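## Task

Close the cap of tube D3 in the cooling block until it latches. Leave every other cap exactly as it is now, either opened at least to its latch point or latched closed. Every tube must finish seated all the way down in its own well, not propped up by a neighbouring cap. Then release and move the gripper away.

## Robot and tools

ROBOT. One six-joint arm (big_yam) with a two-finger parallel gripper. There is only one arm, so every command holds a single row. The fingers point along the gripper's +z axis and separate along its y axis. The reported hand position (end_effector_position) is the point between the finger pads, about 1 cm short of the fingertips.

SCENE FRAME. Origin on the tabletop directly beneath the arm's base; +z up; +y is to the left when facing along +x. The base may sit slightly tilted. In the cooling block, row A is the far row and column 1 is on the left. The block and tubes are loose; the block must stay flat on the mat. A cap merely lying on its tube looks closed but is not latched. Something may occasionally nudge a loose object.

ROW FORMAT (used by execute_actions and move): 7 numbers, each in [-1, 1], ordered dx, dy, dz, rx, ry, rz, opening. The first six are an offset, not a pose, expressed in the gripper's own axes and measured from the gripper pose printed in the most recent result that shows it (before any such result in this scene, and for later calls within one reply, from where the hand is when the action begins). Scale: 1.0 equals 0.6 m of translation or 180 degrees of rotation; rx, ry, rz form one rotation vector. All rows of one action share that same starting pose; a row is not relative to the row before it. Opening is absolute, not an offset: +1 is fully open (0.094 m gap), -1 is shut. All-zero offsets do not hold still; they steer the hand back to the reference pose, and the arm tends to droop a bit more with each one.

TOOLS.
execute_actions {actions, pictures}: actions is a list of at most one entry. Empty list: no command, returns the current state with pictures. {rows, steps}: 1 to 15 rows, steps 3 to 15 (default 15), one row per control step of 1/30 s, the last row reused if steps outnumber rows. {steps} alone: a wait of up to 300 steps, counted from the previous result, so your reply time is included. pictures (boolean) asks for camera images; otherwise they come only with an empty list.
move {target, speed}: target is one row as above; the hand follows a straight path toward it lasting 0.5 to 10 s (cut off at 10 s). speed is the path's top speed in m/s, 0.002 to 0.5, default 0.25; rotation is capped at twice that value in rad/s. The opening is applied as the move starts. The path ignores obstacles, the hand may lag, drift or exceed the speed (especially with the arm almost straight). Its result adds a move: line: done (settled near target), off_target, moving, held (final step blocked) or fault, plus limits: paced means the sent pose was clipped; held means some steps were blocked, after which the arm may suddenly go much faster. The distance from target is also given.
wait {seconds}: 0 to 10 s with no new command.
zoom_image {camera, region}: camera is one of cam_head_left, cam_head_right, cam_high, cam_low, cam_wrist; region is [x0, y0, x1, y1] in pixels of that camera's latest 504x504 image, top-left origin, at most 504 by 504.
read_manual {section}: only "licences"; no motion.
finished_scene {scene}: 1 or 2; ends that scene for good, grades it and starts the next. Replying without any tool call ends all remaining scenes.

RESULT LINES. The state line gives end_effector_position (m) and end_effector_quat_wxyz in the scene frame; it can be off, more so far from the base. Joint positions and velocities list waist, shoulder, elbow, wrist pitch, wrist yaw, wrist roll (rad, rad/s) and then the finger-pad gap (m). Ranges: waist -2.880 to 2.880, shoulder 0.000 to 3.142, elbow 0.000 to 3.019, wrist pitch -1.693 to 1.571, wrist yaw -1.571 to 1.571, wrist roll -2.094 to 2.094. grip_measured is the finger opening on the command scale (may be off by about 1 mm throughout a scene). "pose unreachable" means the clearance check (which treats the base's mount as part of the arm) altered or stopped the command; HELD flags each affected step. "Hand target" shows where the controller is currently heading, printed only when no steps are pending. MOTOR HOT appears from 85 °C; at 100 °C an OVER-TEMPERATURE FAULT drops the arm. FAULT lines report stops.

MOTION BEHAVIOUR. Each step, the commanded pose is limited to 70 mm and 16 degrees from the measured pose; position wins over orientation when both cannot be met. Moves often finish a centimetre or more short, usually low; offsets of a few mm may do nothing. To keep height, aim back to the intended pose in the first call of a reply, send zeros afterwards, and raise the aim if it still sags.

GRIPPING. To hold something command an opening below grip_measured: about 0.03 below for a firm hold, less for a gentle one. Pad force tops out near 50 to 62 N.

AVOID. Knocking or placing anything off the table, dropping or slipping objects, fast impacts and deep overshoot past a contact (both press harder), tipping or shifting the block, lifting tubes out of their wells, disturbing other caps, and holding loads long enough to overheat motors. Since offsets come from the measured pose, repeating a small offset into a rigid surface adds no force, but into something yielding it pushes further.

Each tool is called after "Emit:" in YAML: its name, and indented under it one key for each argument.

## Session

Emit:
execute_actions:
  actions: []

Scene clock: 0.00 s of 6600.00 s.
end_effector_position=(+0.1756, +0.3540, +0.3379) grip_measured=+1.000 end_effector_quat_wxyz=(-0.002, -0.665, +0.746, -0.038)
Joint positions: [ 1.135  0.643  0.865 -1.185 -0.102 -0.425  0.094]
Joint velocities: [-0.005 -0.005  0.002 -0.022 -0.022 -0.037  0.   ]
Hand target: +0.179, +0.364, +0.347; +0.011, -0.666, +0.745, -0.034

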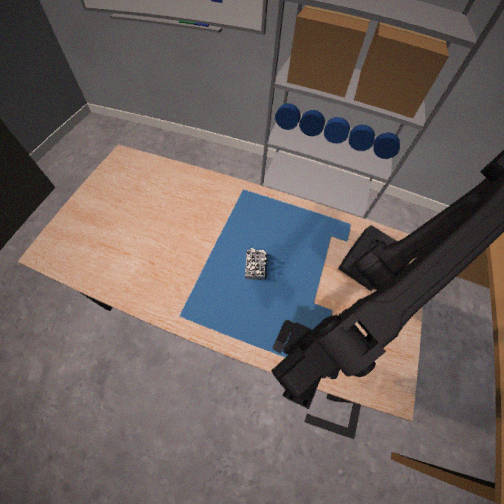

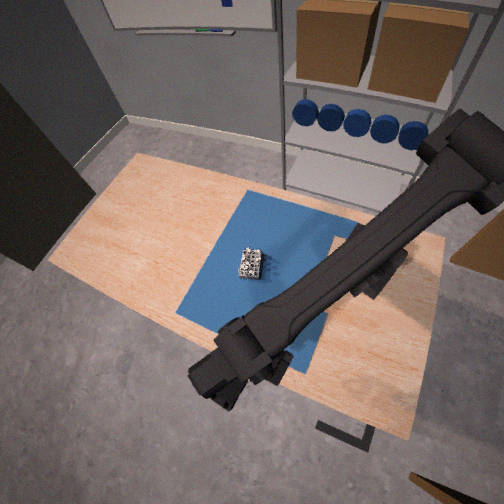

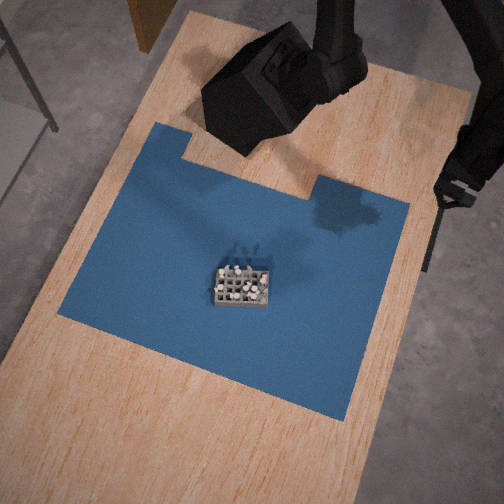

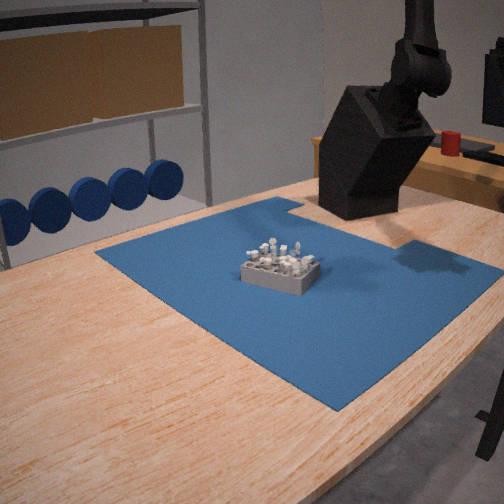

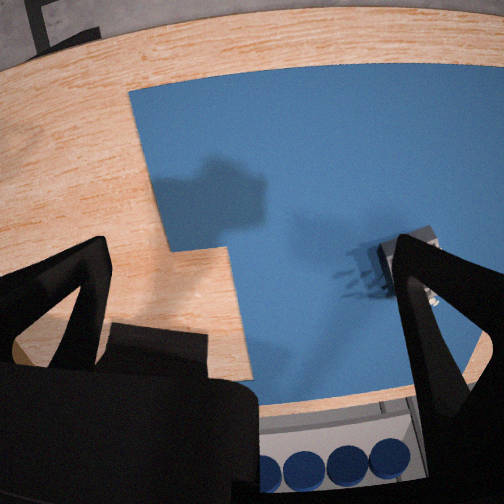

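Emit:
zoom_image:
  camera: "cam_high"
  region: [195, 240, 295, 325]

Emit:
zoom_image:
  camera: "cam_low"
  region: [230, 225, 330, 305]

Region (195, 240, 295, 325) of cam_high's 504x504 image, scaled by 5.040, with more detail than that image has; it fills the top 428 rows of this view, and the rest is white.

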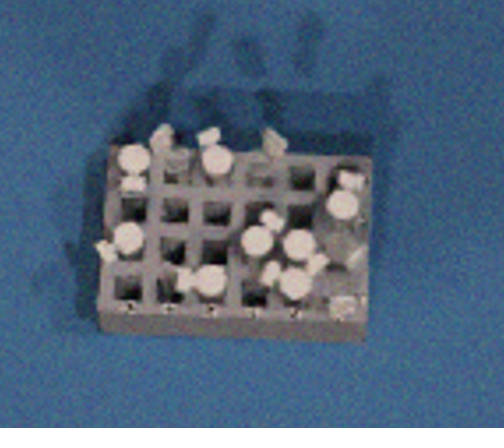

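Region (230, 225, 330, 305) of cam_low's 504x504 image, scaled by 5.040, with more detail than that image has; it fills the top 403 rows of this view, and the rest is white.

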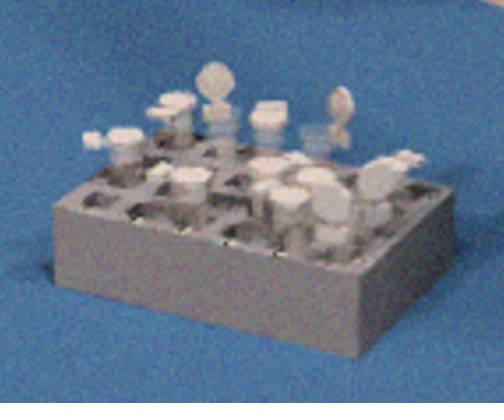

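Emit:
move:
  target: [0.4,-0.372,0.33,0,0,0,1]

Emit:
zoom_image:
  camera: "cam_wrist"
  region: [100, 150, 400, 450]

Scene clock: 2.80 s of 6600.00 s.
end_effector_position=(+0.3551, +0.0684, +0.1567) grip_measured=+1.000 end_effector_quat_wxyz=(-0.024, -0.652, +0.757, -0.028)
Joint positions: [ 0.184  1.479  0.656 -0.508 -0.54  -1.321  0.094]
Joint velocities: [-0.005 -0.005  0.017  0.012 -0.022 -0.066  0.   ]
Hand target: +0.373, +0.073, +0.163; -0.007, -0.665, +0.746, -0.039
Off the commanded pose: 0.027 m, 3 deg.
Kept back: nothing.
move: off_target

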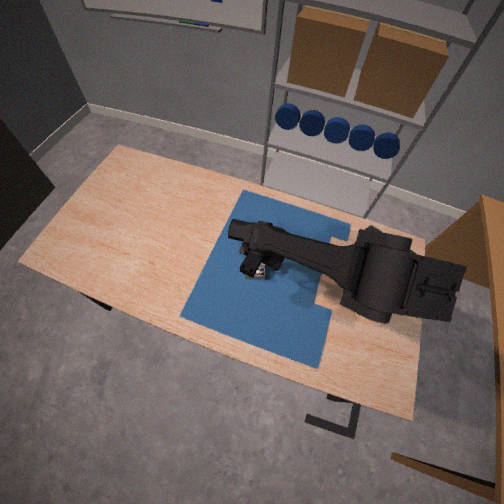

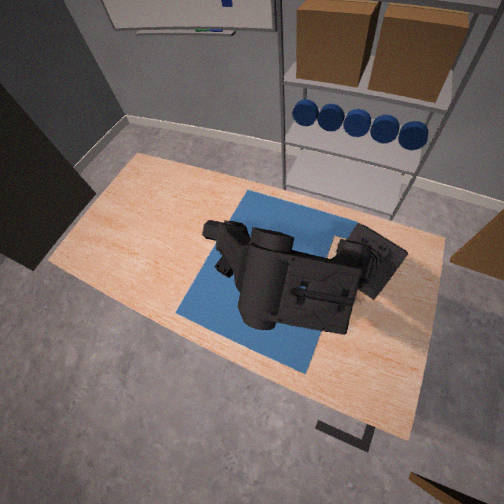

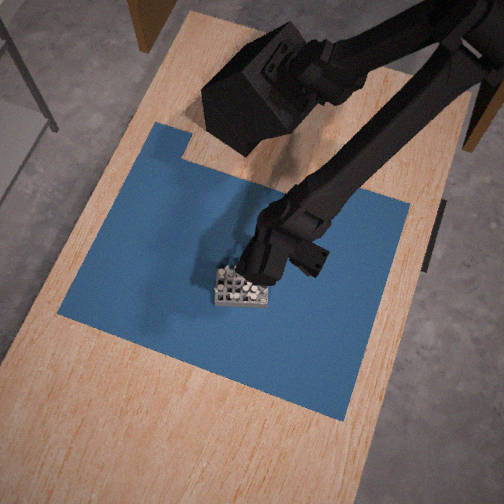

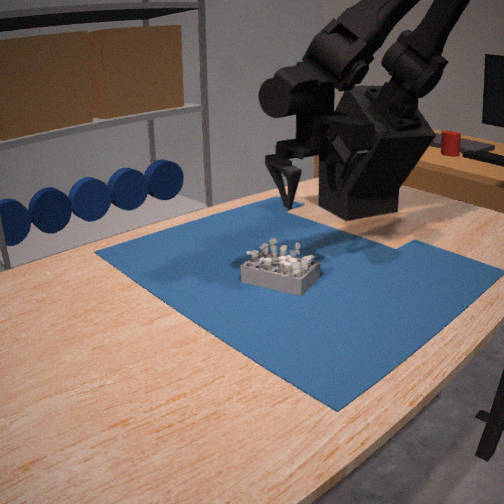

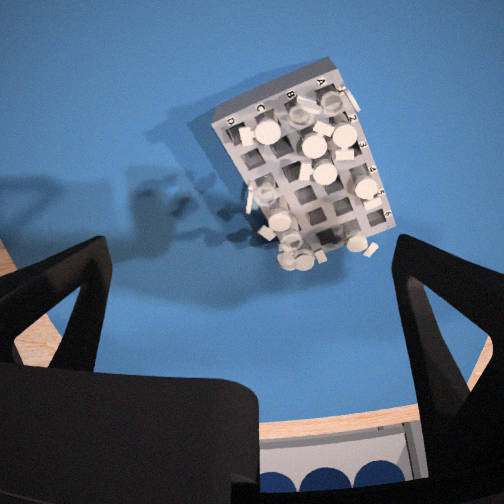

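Region (100, 150, 400, 450) of cam_wrist's 504x504 image, scaled by 1.680, with more detail than that image has.

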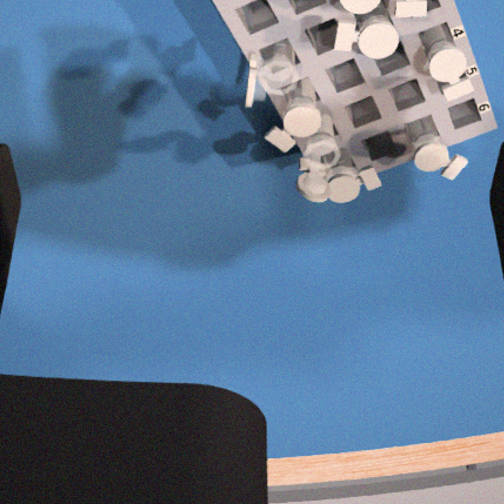

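Emit:
move:
  target: [0.058,0.035,0.1,0,-0.023,0,-1]
  speed: 0.1

Scene clock: 4.20 s of 6600.00 s.
end_effector_position=(+0.3267, +0.0362, +0.0983) grip_measured=-0.983 end_effector_quat_wxyz=(-0.001, -0.655, +0.755, -0.002)
Joint positions: [ 0.184  1.681  0.567 -0.209 -0.61  -1.323  0.001]
Joint velocities: [-0.005 -0.015 -0.012  0.007 -0.037 -0.051  0.   ]
Hand target: +0.329, +0.033, +0.099; +0.004, -0.653, +0.757, -0.005
Off the commanded pose: 0.004 m, 1 deg.
Kept back: nothing.
move: done

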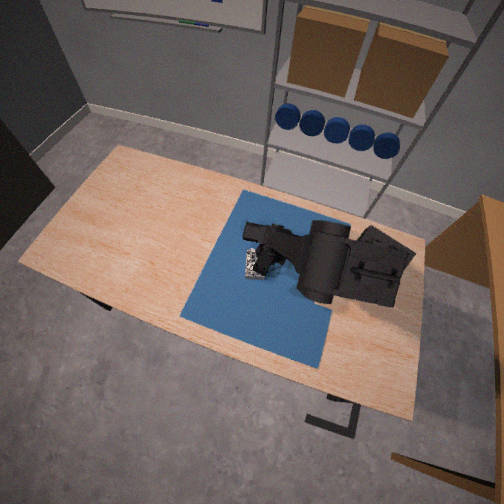

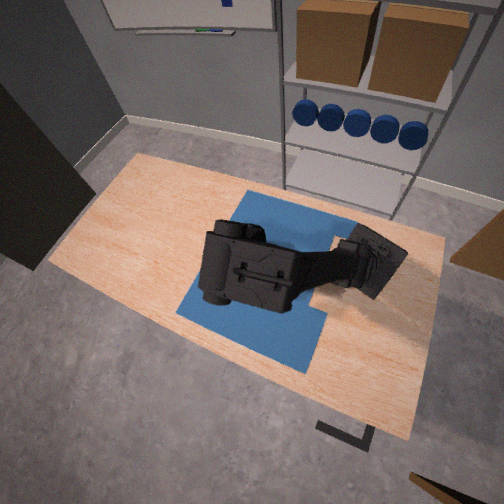

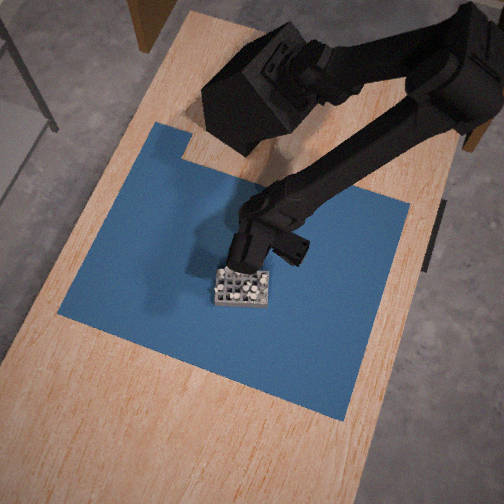

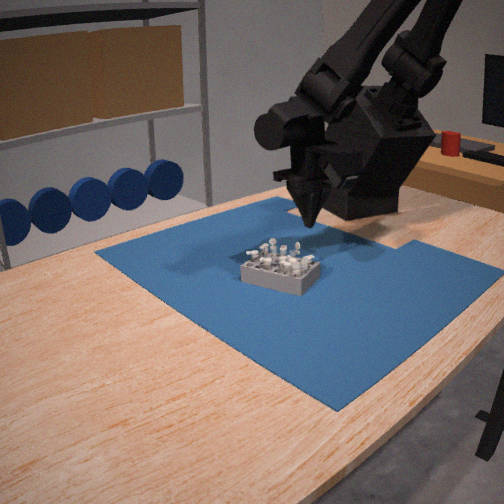

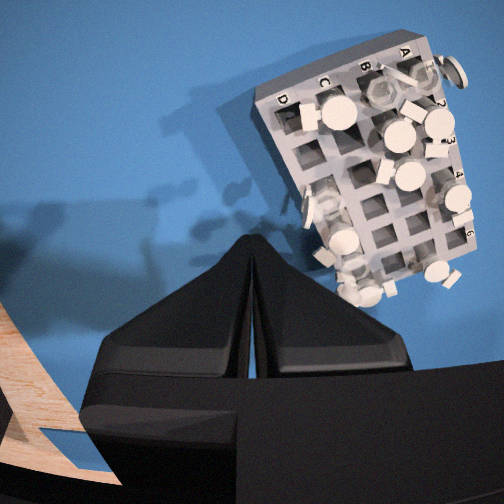

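Emit:
move:
  target: [0.013,-0.008,0.056,0,0,0,-1]
  speed: 0.05

Emit:
zoom_image:
  camera: "cam_low"
  region: [240, 200, 340, 290]

Scene clock: 5.43 s of 6600.00 s.
end_effector_position=(+0.3244, +0.0260, +0.0679) grip_measured=-0.983 end_effector_quat_wxyz=(-0.004, -0.654, +0.757, +0.000)
Joint positions: [ 0.213  1.794  0.577 -0.096 -0.603 -1.29   0.001]
Joint velocities: [-0.005  0.005 -0.012  0.002 -0.022  0.007 -0.   ]
Hand target: +0.330, +0.028, +0.065; -0.001, -0.655, +0.755, -0.002
Off the commanded pose: 0.007 m, 1 deg.
Kept back: nothing.
move: done

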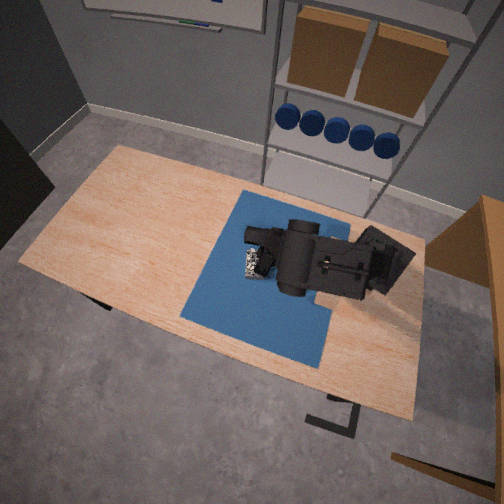

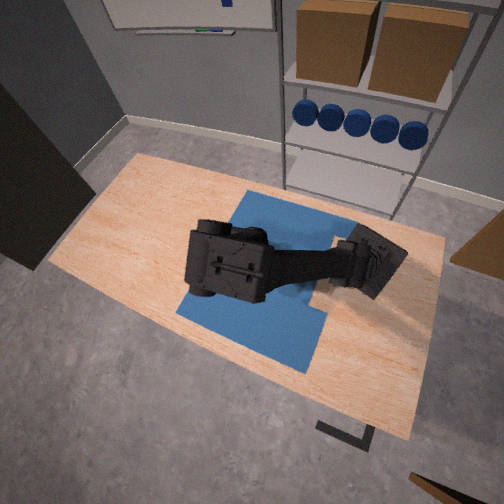

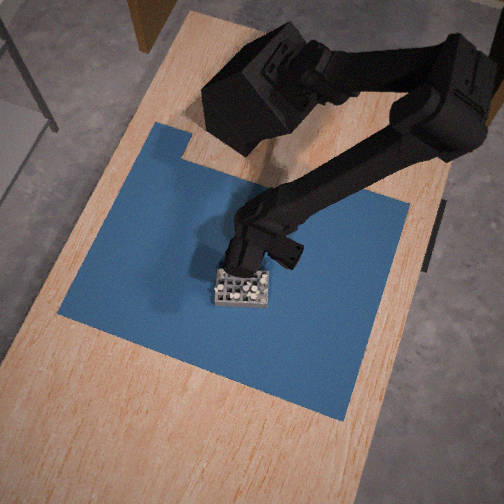

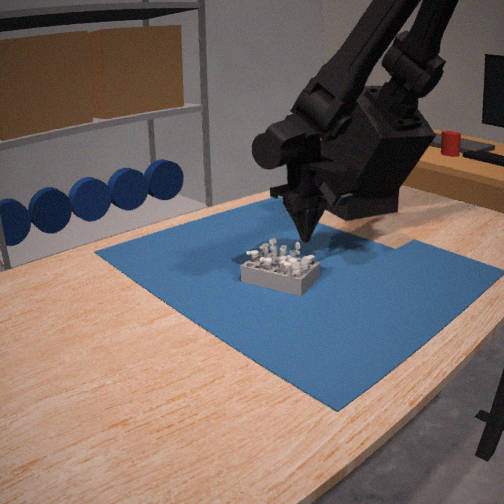

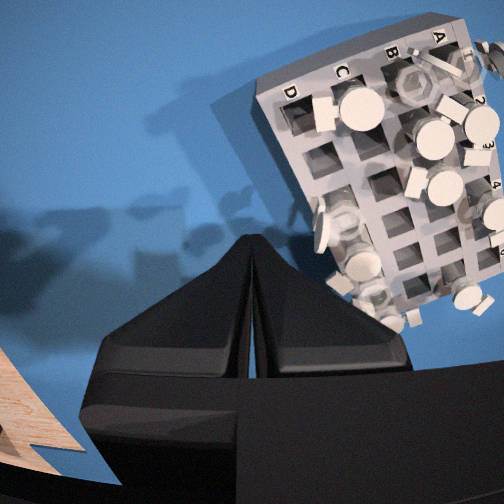

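Region (240, 200, 340, 290) of cam_low's 504x504 image, scaled by 5.040, with more detail than that image has; it fills the top 454 rows of this view, and the rest is white.

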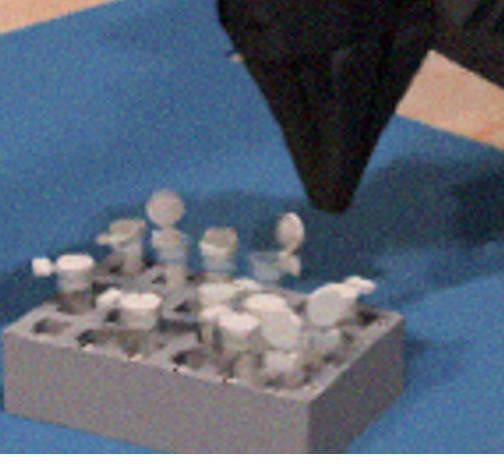

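Emit:
move:
  target: [-0.003,-0.035,0.006,0,0,0,-1]
  speed: 0.02

Emit:
zoom_image:
  camera: "cam_low"
  region: [240, 200, 340, 290]

Scene clock: 6.97 s of 6600.00 s.
end_effector_position=(+0.3427, +0.0270, +0.0657) grip_measured=-0.983 end_effector_quat_wxyz=(-0.001, -0.655, +0.755, -0.001)
Joint positions: [ 0.213  1.81   0.624 -0.118 -0.603 -1.289  0.001]
Joint velocities: [-0.005 -0.005 -0.007 -0.002 -0.007 -0.037 -0.   ]
Hand target: +0.345, +0.024, +0.064; -0.004, -0.654, +0.757, +0.000
Off the commanded pose: 0.004 m, 0 deg.
Kept back: nothing.
move: done

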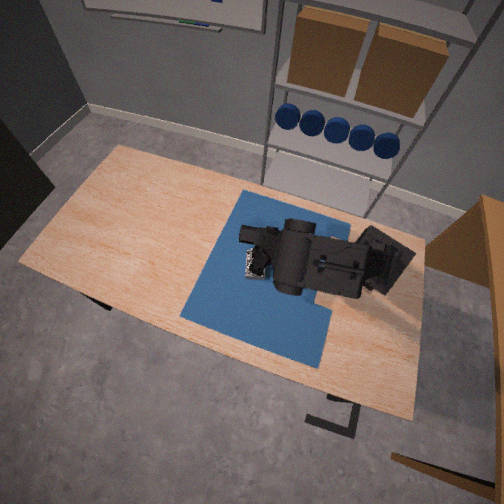

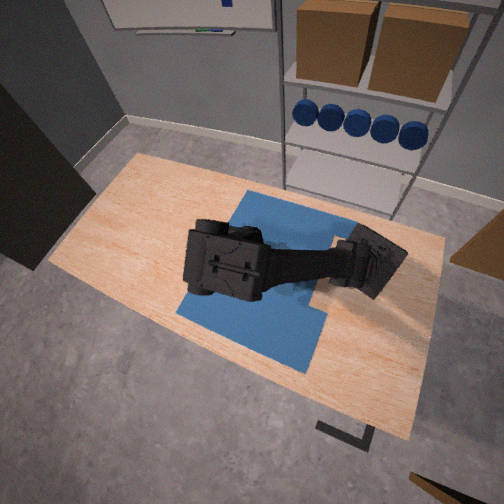

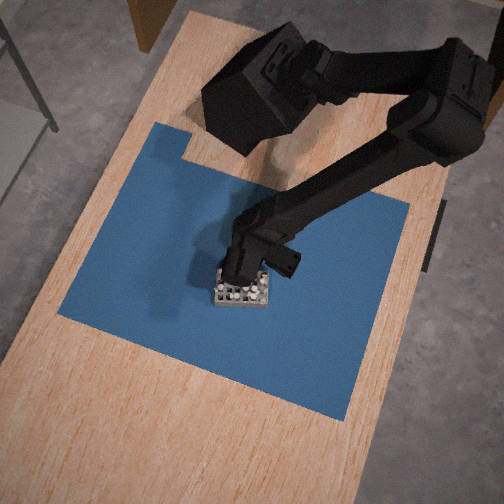

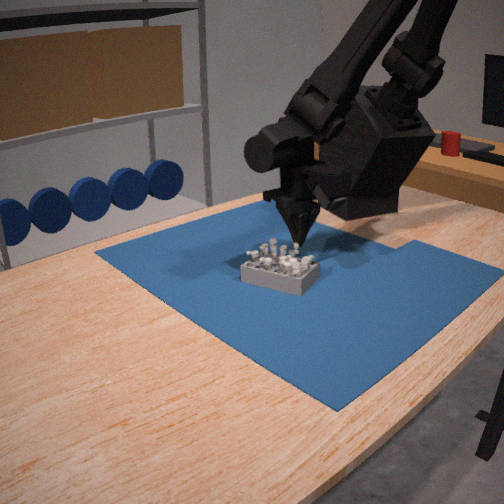

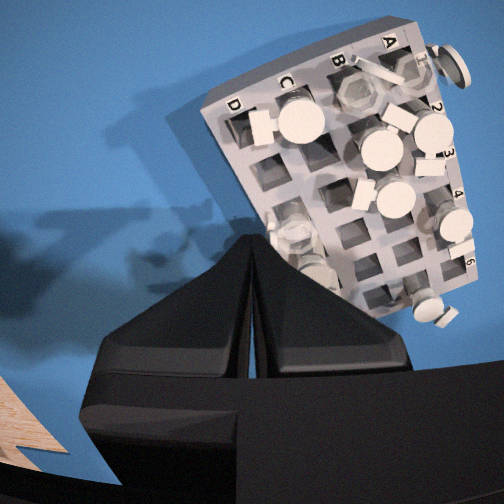

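Region (240, 200, 340, 290) of cam_low's 504x504 image, scaled by 5.040, with more detail than that image has; it fills the top 454 rows of this view, and the rest is white.

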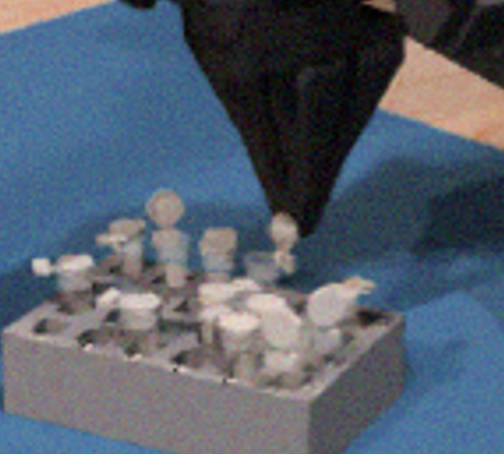

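Emit:
move:
  target: [0.008,-0.022,0.006,0,0,0,-1]
  speed: 0.015

Emit:
zoom_image:
  camera: "cam_low"
  region: [240, 200, 340, 290]

Scene clock: 8.40 s of 6600.00 s.
end_effector_position=(+0.3434, +0.0247, +0.0613) grip_measured=-0.983 end_effector_quat_wxyz=(-0.005, -0.654, +0.756, +0.003)
Joint positions: [ 0.213  1.831  0.638 -0.126 -0.607 -1.295  0.001]
Joint velocities: [-0.005 -0.015  0.002 -0.007 -0.051  0.051  0.   ]
Hand target: +0.355, +0.020, +0.062; -0.001, -0.655, +0.755, -0.002
Off the commanded pose: 0.012 m, 1 deg.
Kept back: nothing.
move: off_target

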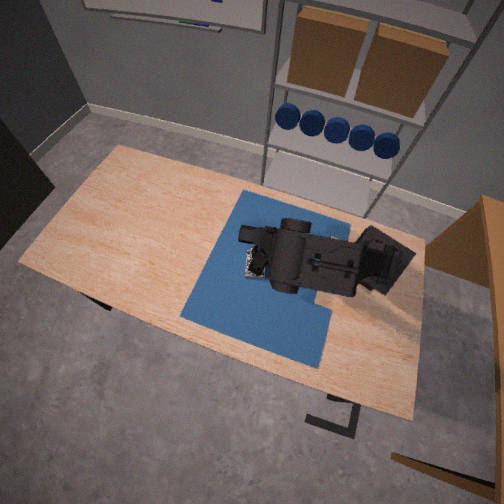

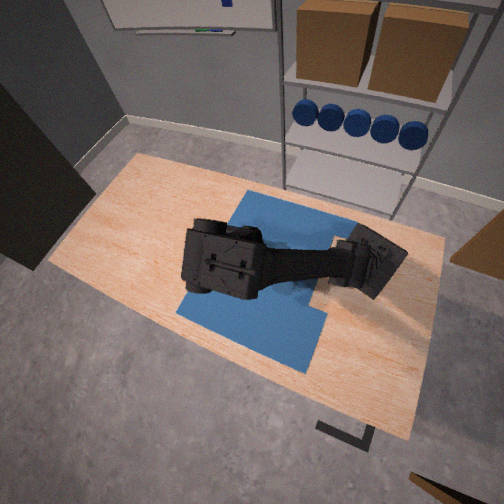

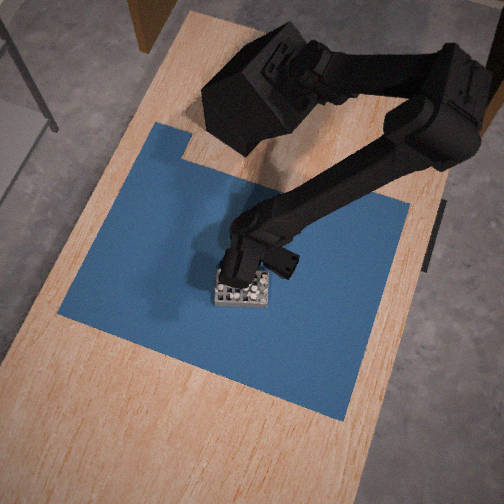

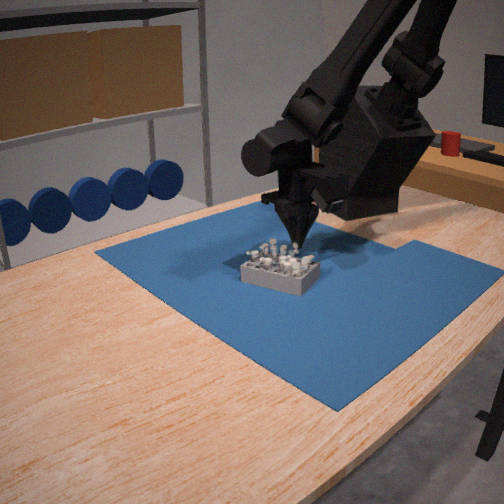

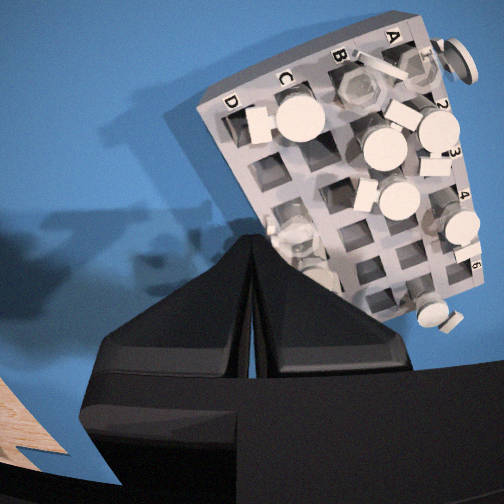

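Region (240, 200, 340, 290) of cam_low's 504x504 image, scaled by 5.040, with more detail than that image has; it fills the top 454 rows of this view, and the rest is white.

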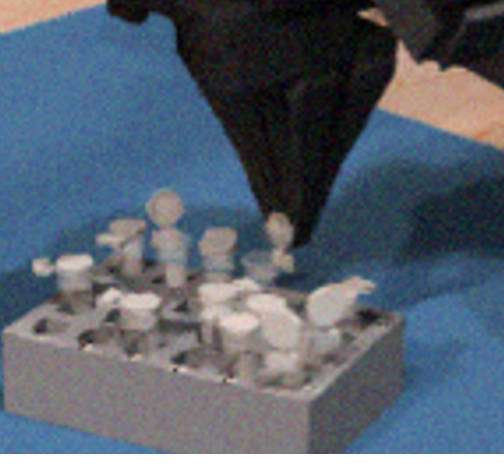

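Emit:
move:
  target: [0.005,-0.036,-0.006,0,0,0,-1]
  speed: 0.015

Emit:
zoom_image:
  camera: "cam_low"
  region: [240, 200, 340, 290]

Scene clock: 10.33 s of 6600.00 s.
end_effector_position=(+0.3596, +0.0231, +0.0653) grip_measured=-0.983 end_effector_quat_wxyz=(-0.005, -0.655, +0.756, +0.003)
Joint positions: [ 0.198  1.835  0.681 -0.174 -0.611 -1.314  0.001]
Joint velocities: [-0.015 -0.015 -0.012 -0.012 -0.051  0.007  0.001]
Hand target: +0.364, +0.018, +0.065; -0.005, -0.654, +0.757, +0.003
Off the commanded pose: 0.007 m, 0 deg.
Kept back: nothing.
move: done

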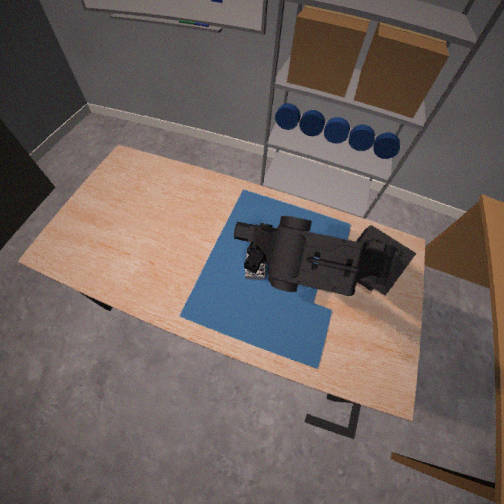

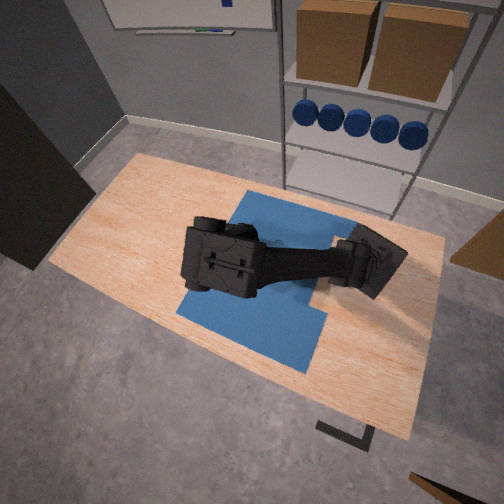

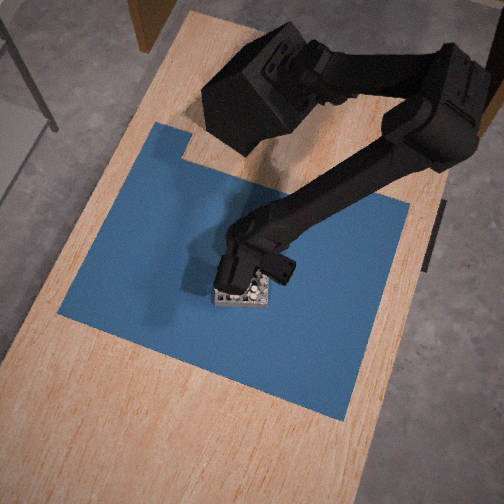

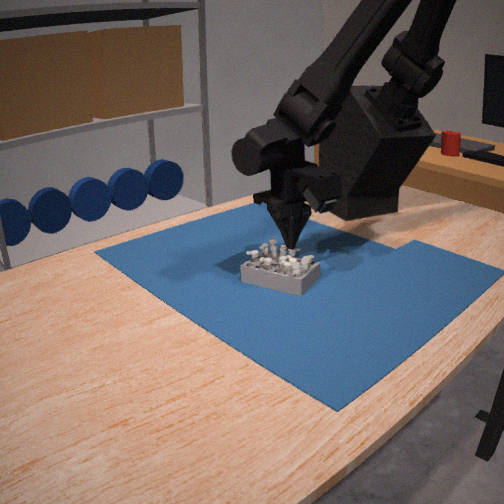

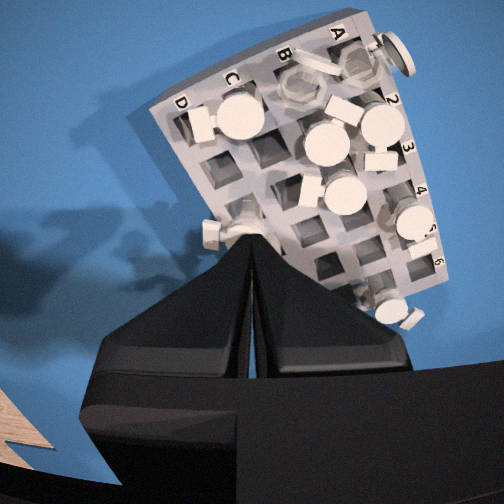

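Region (240, 200, 340, 290) of cam_low's 504x504 image, scaled by 5.040, with more detail than that image has; it fills the top 454 rows of this view, and the rest is white.

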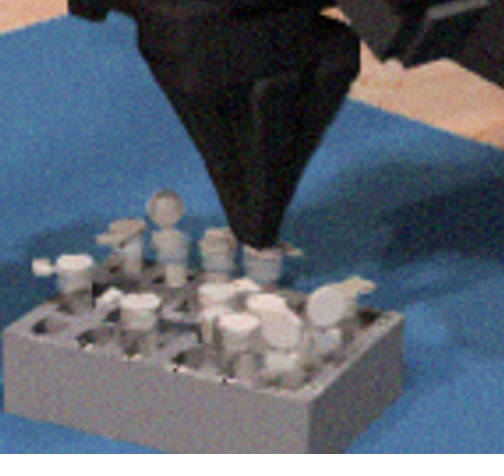

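Emit:
move:
  target: [0,0,0.025,0,0,0,-1]
  speed: 0.015

Emit:
zoom_image:
  camera: "cam_low"
  region: [240, 200, 340, 290]

Scene clock: 11.80 s of 6600.00 s.
end_effector_position=(+0.3618, +0.0225, +0.0609) grip_measured=-0.983 end_effector_quat_wxyz=(-0.001, -0.654, +0.756, -0.001)
Joint positions: [ 0.204  1.847  0.681 -0.145 -0.607 -1.298  0.001]
Joint velocities: [-0.005 -0.015 -0.002 -0.012  0.007 -0.037 -0.   ]
Hand target: +0.359, +0.023, +0.051; -0.005, -0.655, +0.756, +0.003
Off the commanded pose: 0.011 m, 1 deg.
Kept back: nothing.
move: off_target

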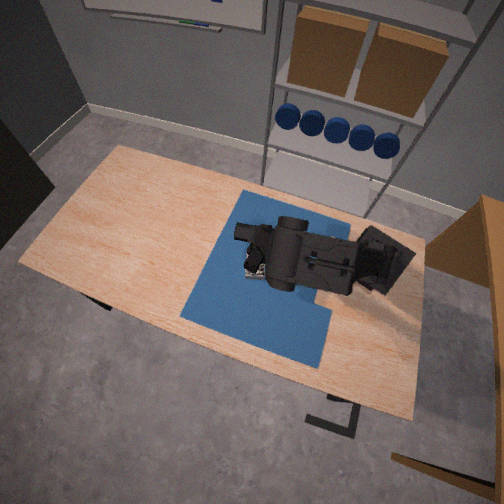

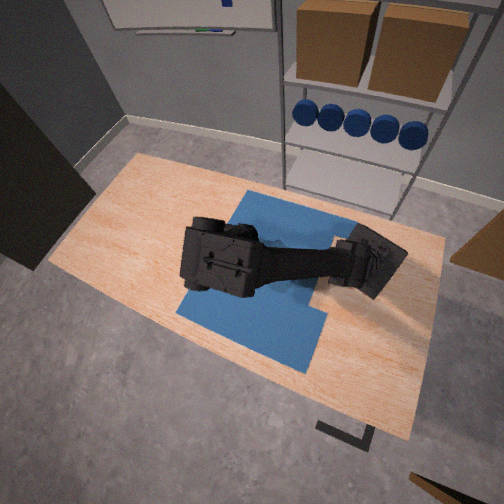

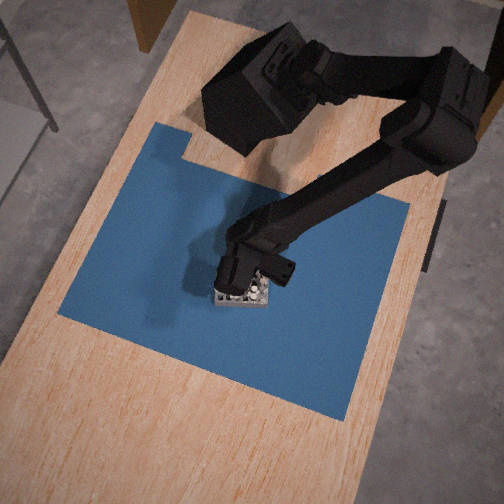

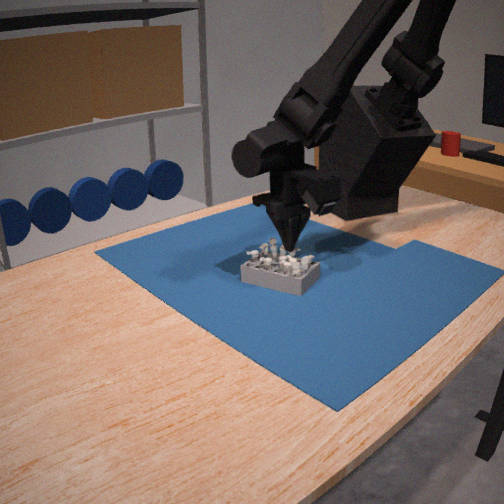

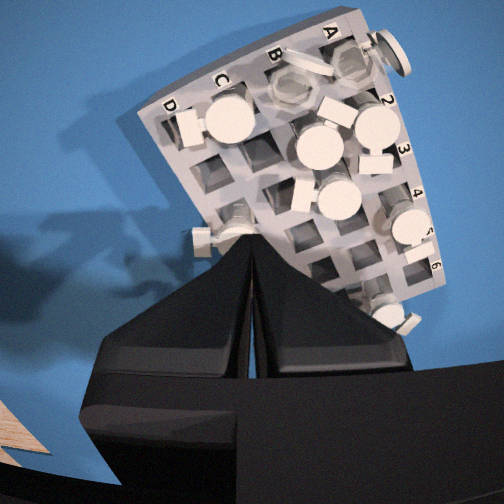

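Region (240, 200, 340, 290) of cam_low's 504x504 image, scaled by 5.040, with more detail than that image has; it fills the top 454 rows of this view, and the rest is white.

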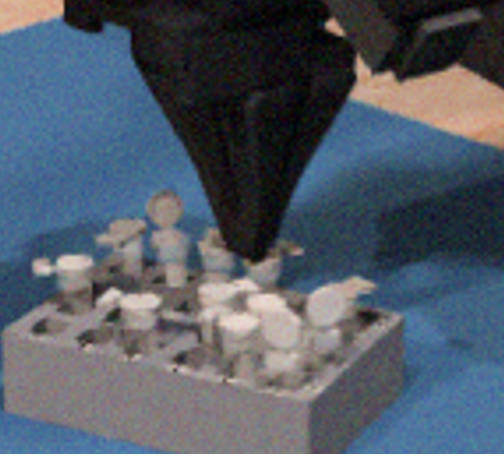

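Emit:
move:
  target: [0,0.012,0.04,0,0,0,-1]
  speed: 0.015

Emit:
zoom_image:
  camera: "cam_low"
  region: [240, 200, 340, 290]

Scene clock: 13.93 s of 6600.00 s.
end_effector_position=(+0.3620, +0.0221, +0.0600) grip_measured=-0.983 end_effector_quat_wxyz=(+0.012, -0.649, +0.760, -0.009)
Joint positions: [ 0.205  1.847  0.661 -0.087 -0.606 -1.263  0.001]
Joint velocities: [-0.005 -0.005 -0.002 -0.017 -0.051  0.007  0.001]
Hand target: +0.353, +0.024, +0.039; -0.001, -0.654, +0.756, -0.001
Off the commanded pose: 0.024 m, 2 deg.
Kept back: nothing.
move: off_target

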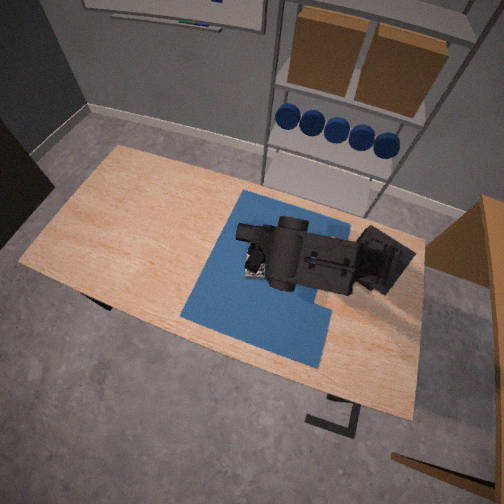

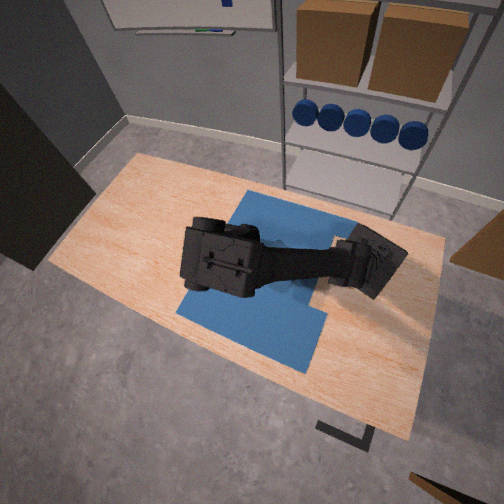

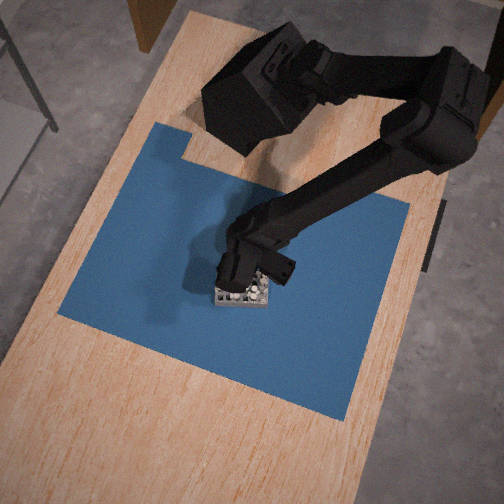

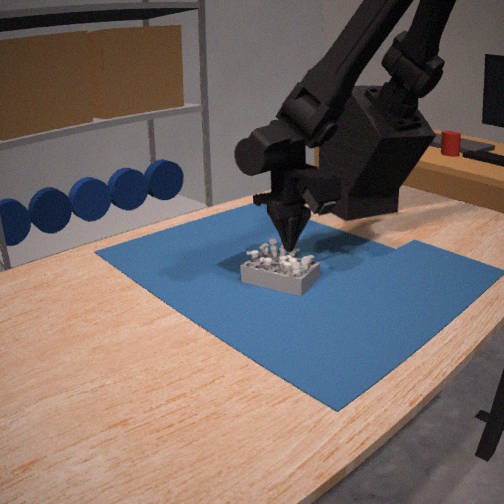

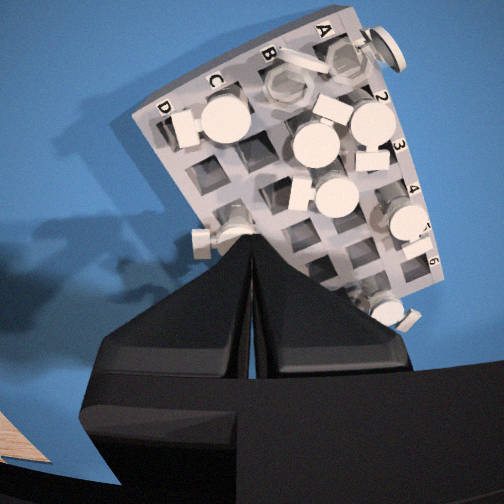

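Region (240, 200, 340, 290) of cam_low's 504x504 image, scaled by 5.040, with more detail than that image has; it fills the top 454 rows of this view, and the rest is white.

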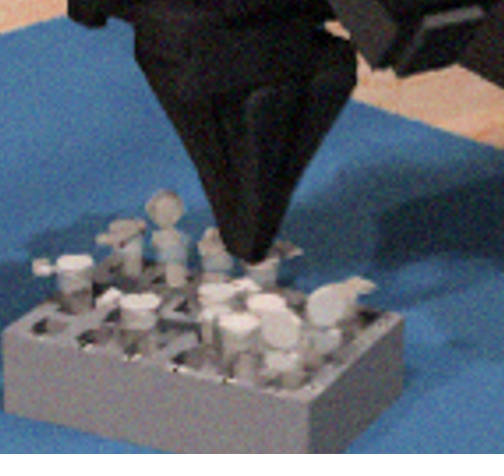

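Lift and inspect.

Emit:
move:
  target: [0.04,0.01,-0.04,0,0,0,-1]
  speed: 0.04

Emit:
zoom_image:
  camera: "cam_low"
  region: [250, 225, 320, 285]

Emit:
zoom_image:
  camera: "cam_wrist"
  region: [130, 60, 330, 260]

Scene clock: 15.33 s of 6600.00 s.
end_effector_position=(+0.3515, -0.0010, +0.0779) grip_measured=-0.983 end_effector_quat_wxyz=(+0.010, -0.647, +0.762, -0.008)
Joint positions: [ 0.123  1.837  0.64  -0.138 -0.627 -1.358  0.001]
Joint velocities: [-0.005  0.005 -0.012 -0.002 -0.066 -0.066 -0.   ]
Hand target: +0.351, -0.001, +0.083; +0.011, -0.649, +0.760, -0.009
Off the commanded pose: 0.006 m, 0 deg.
Kept back: nothing.
move: done

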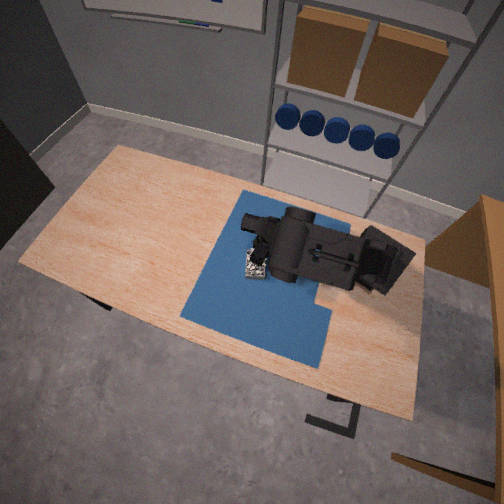

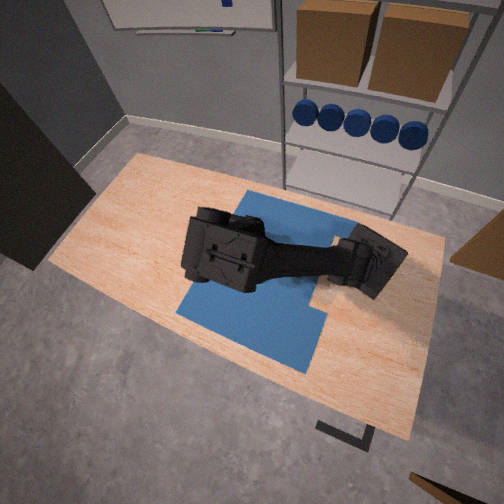

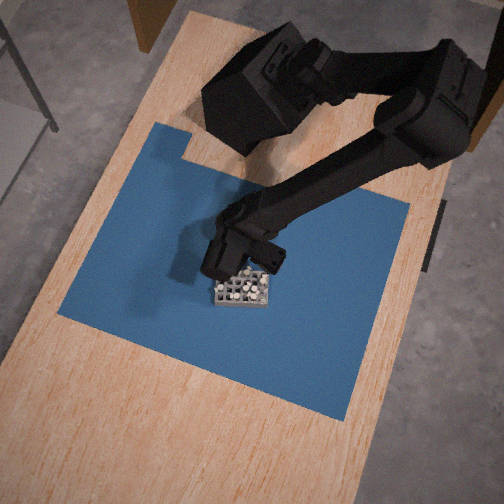

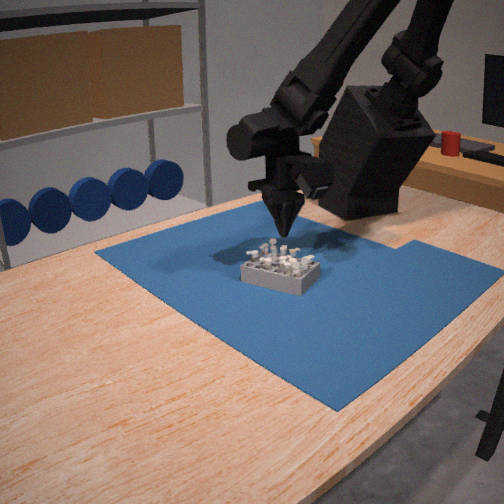

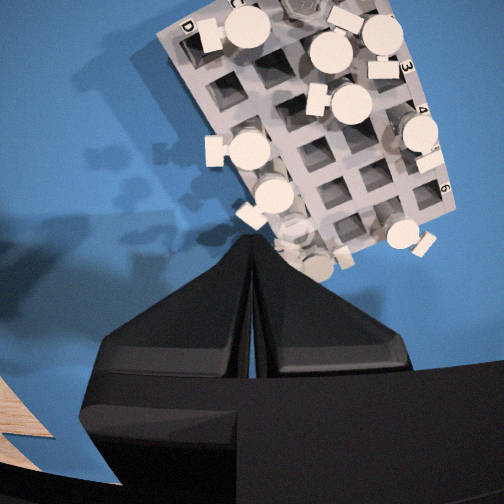

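Region (250, 225, 320, 285) of cam_low's 504x504 image, scaled by 7.200, with more detail than that image has; it fills the top 432 rows of this view, and the rest is white.

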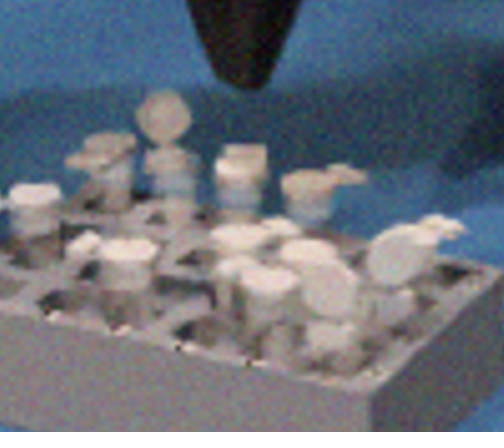

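Region (130, 60, 330, 260) of cam_wrist's 504x504 image, scaled by 2.520, with more detail than that image has.

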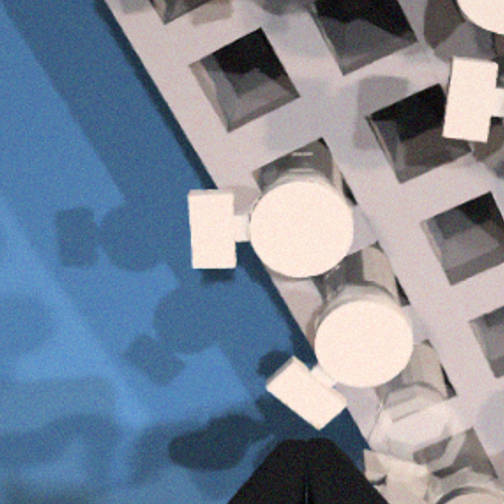

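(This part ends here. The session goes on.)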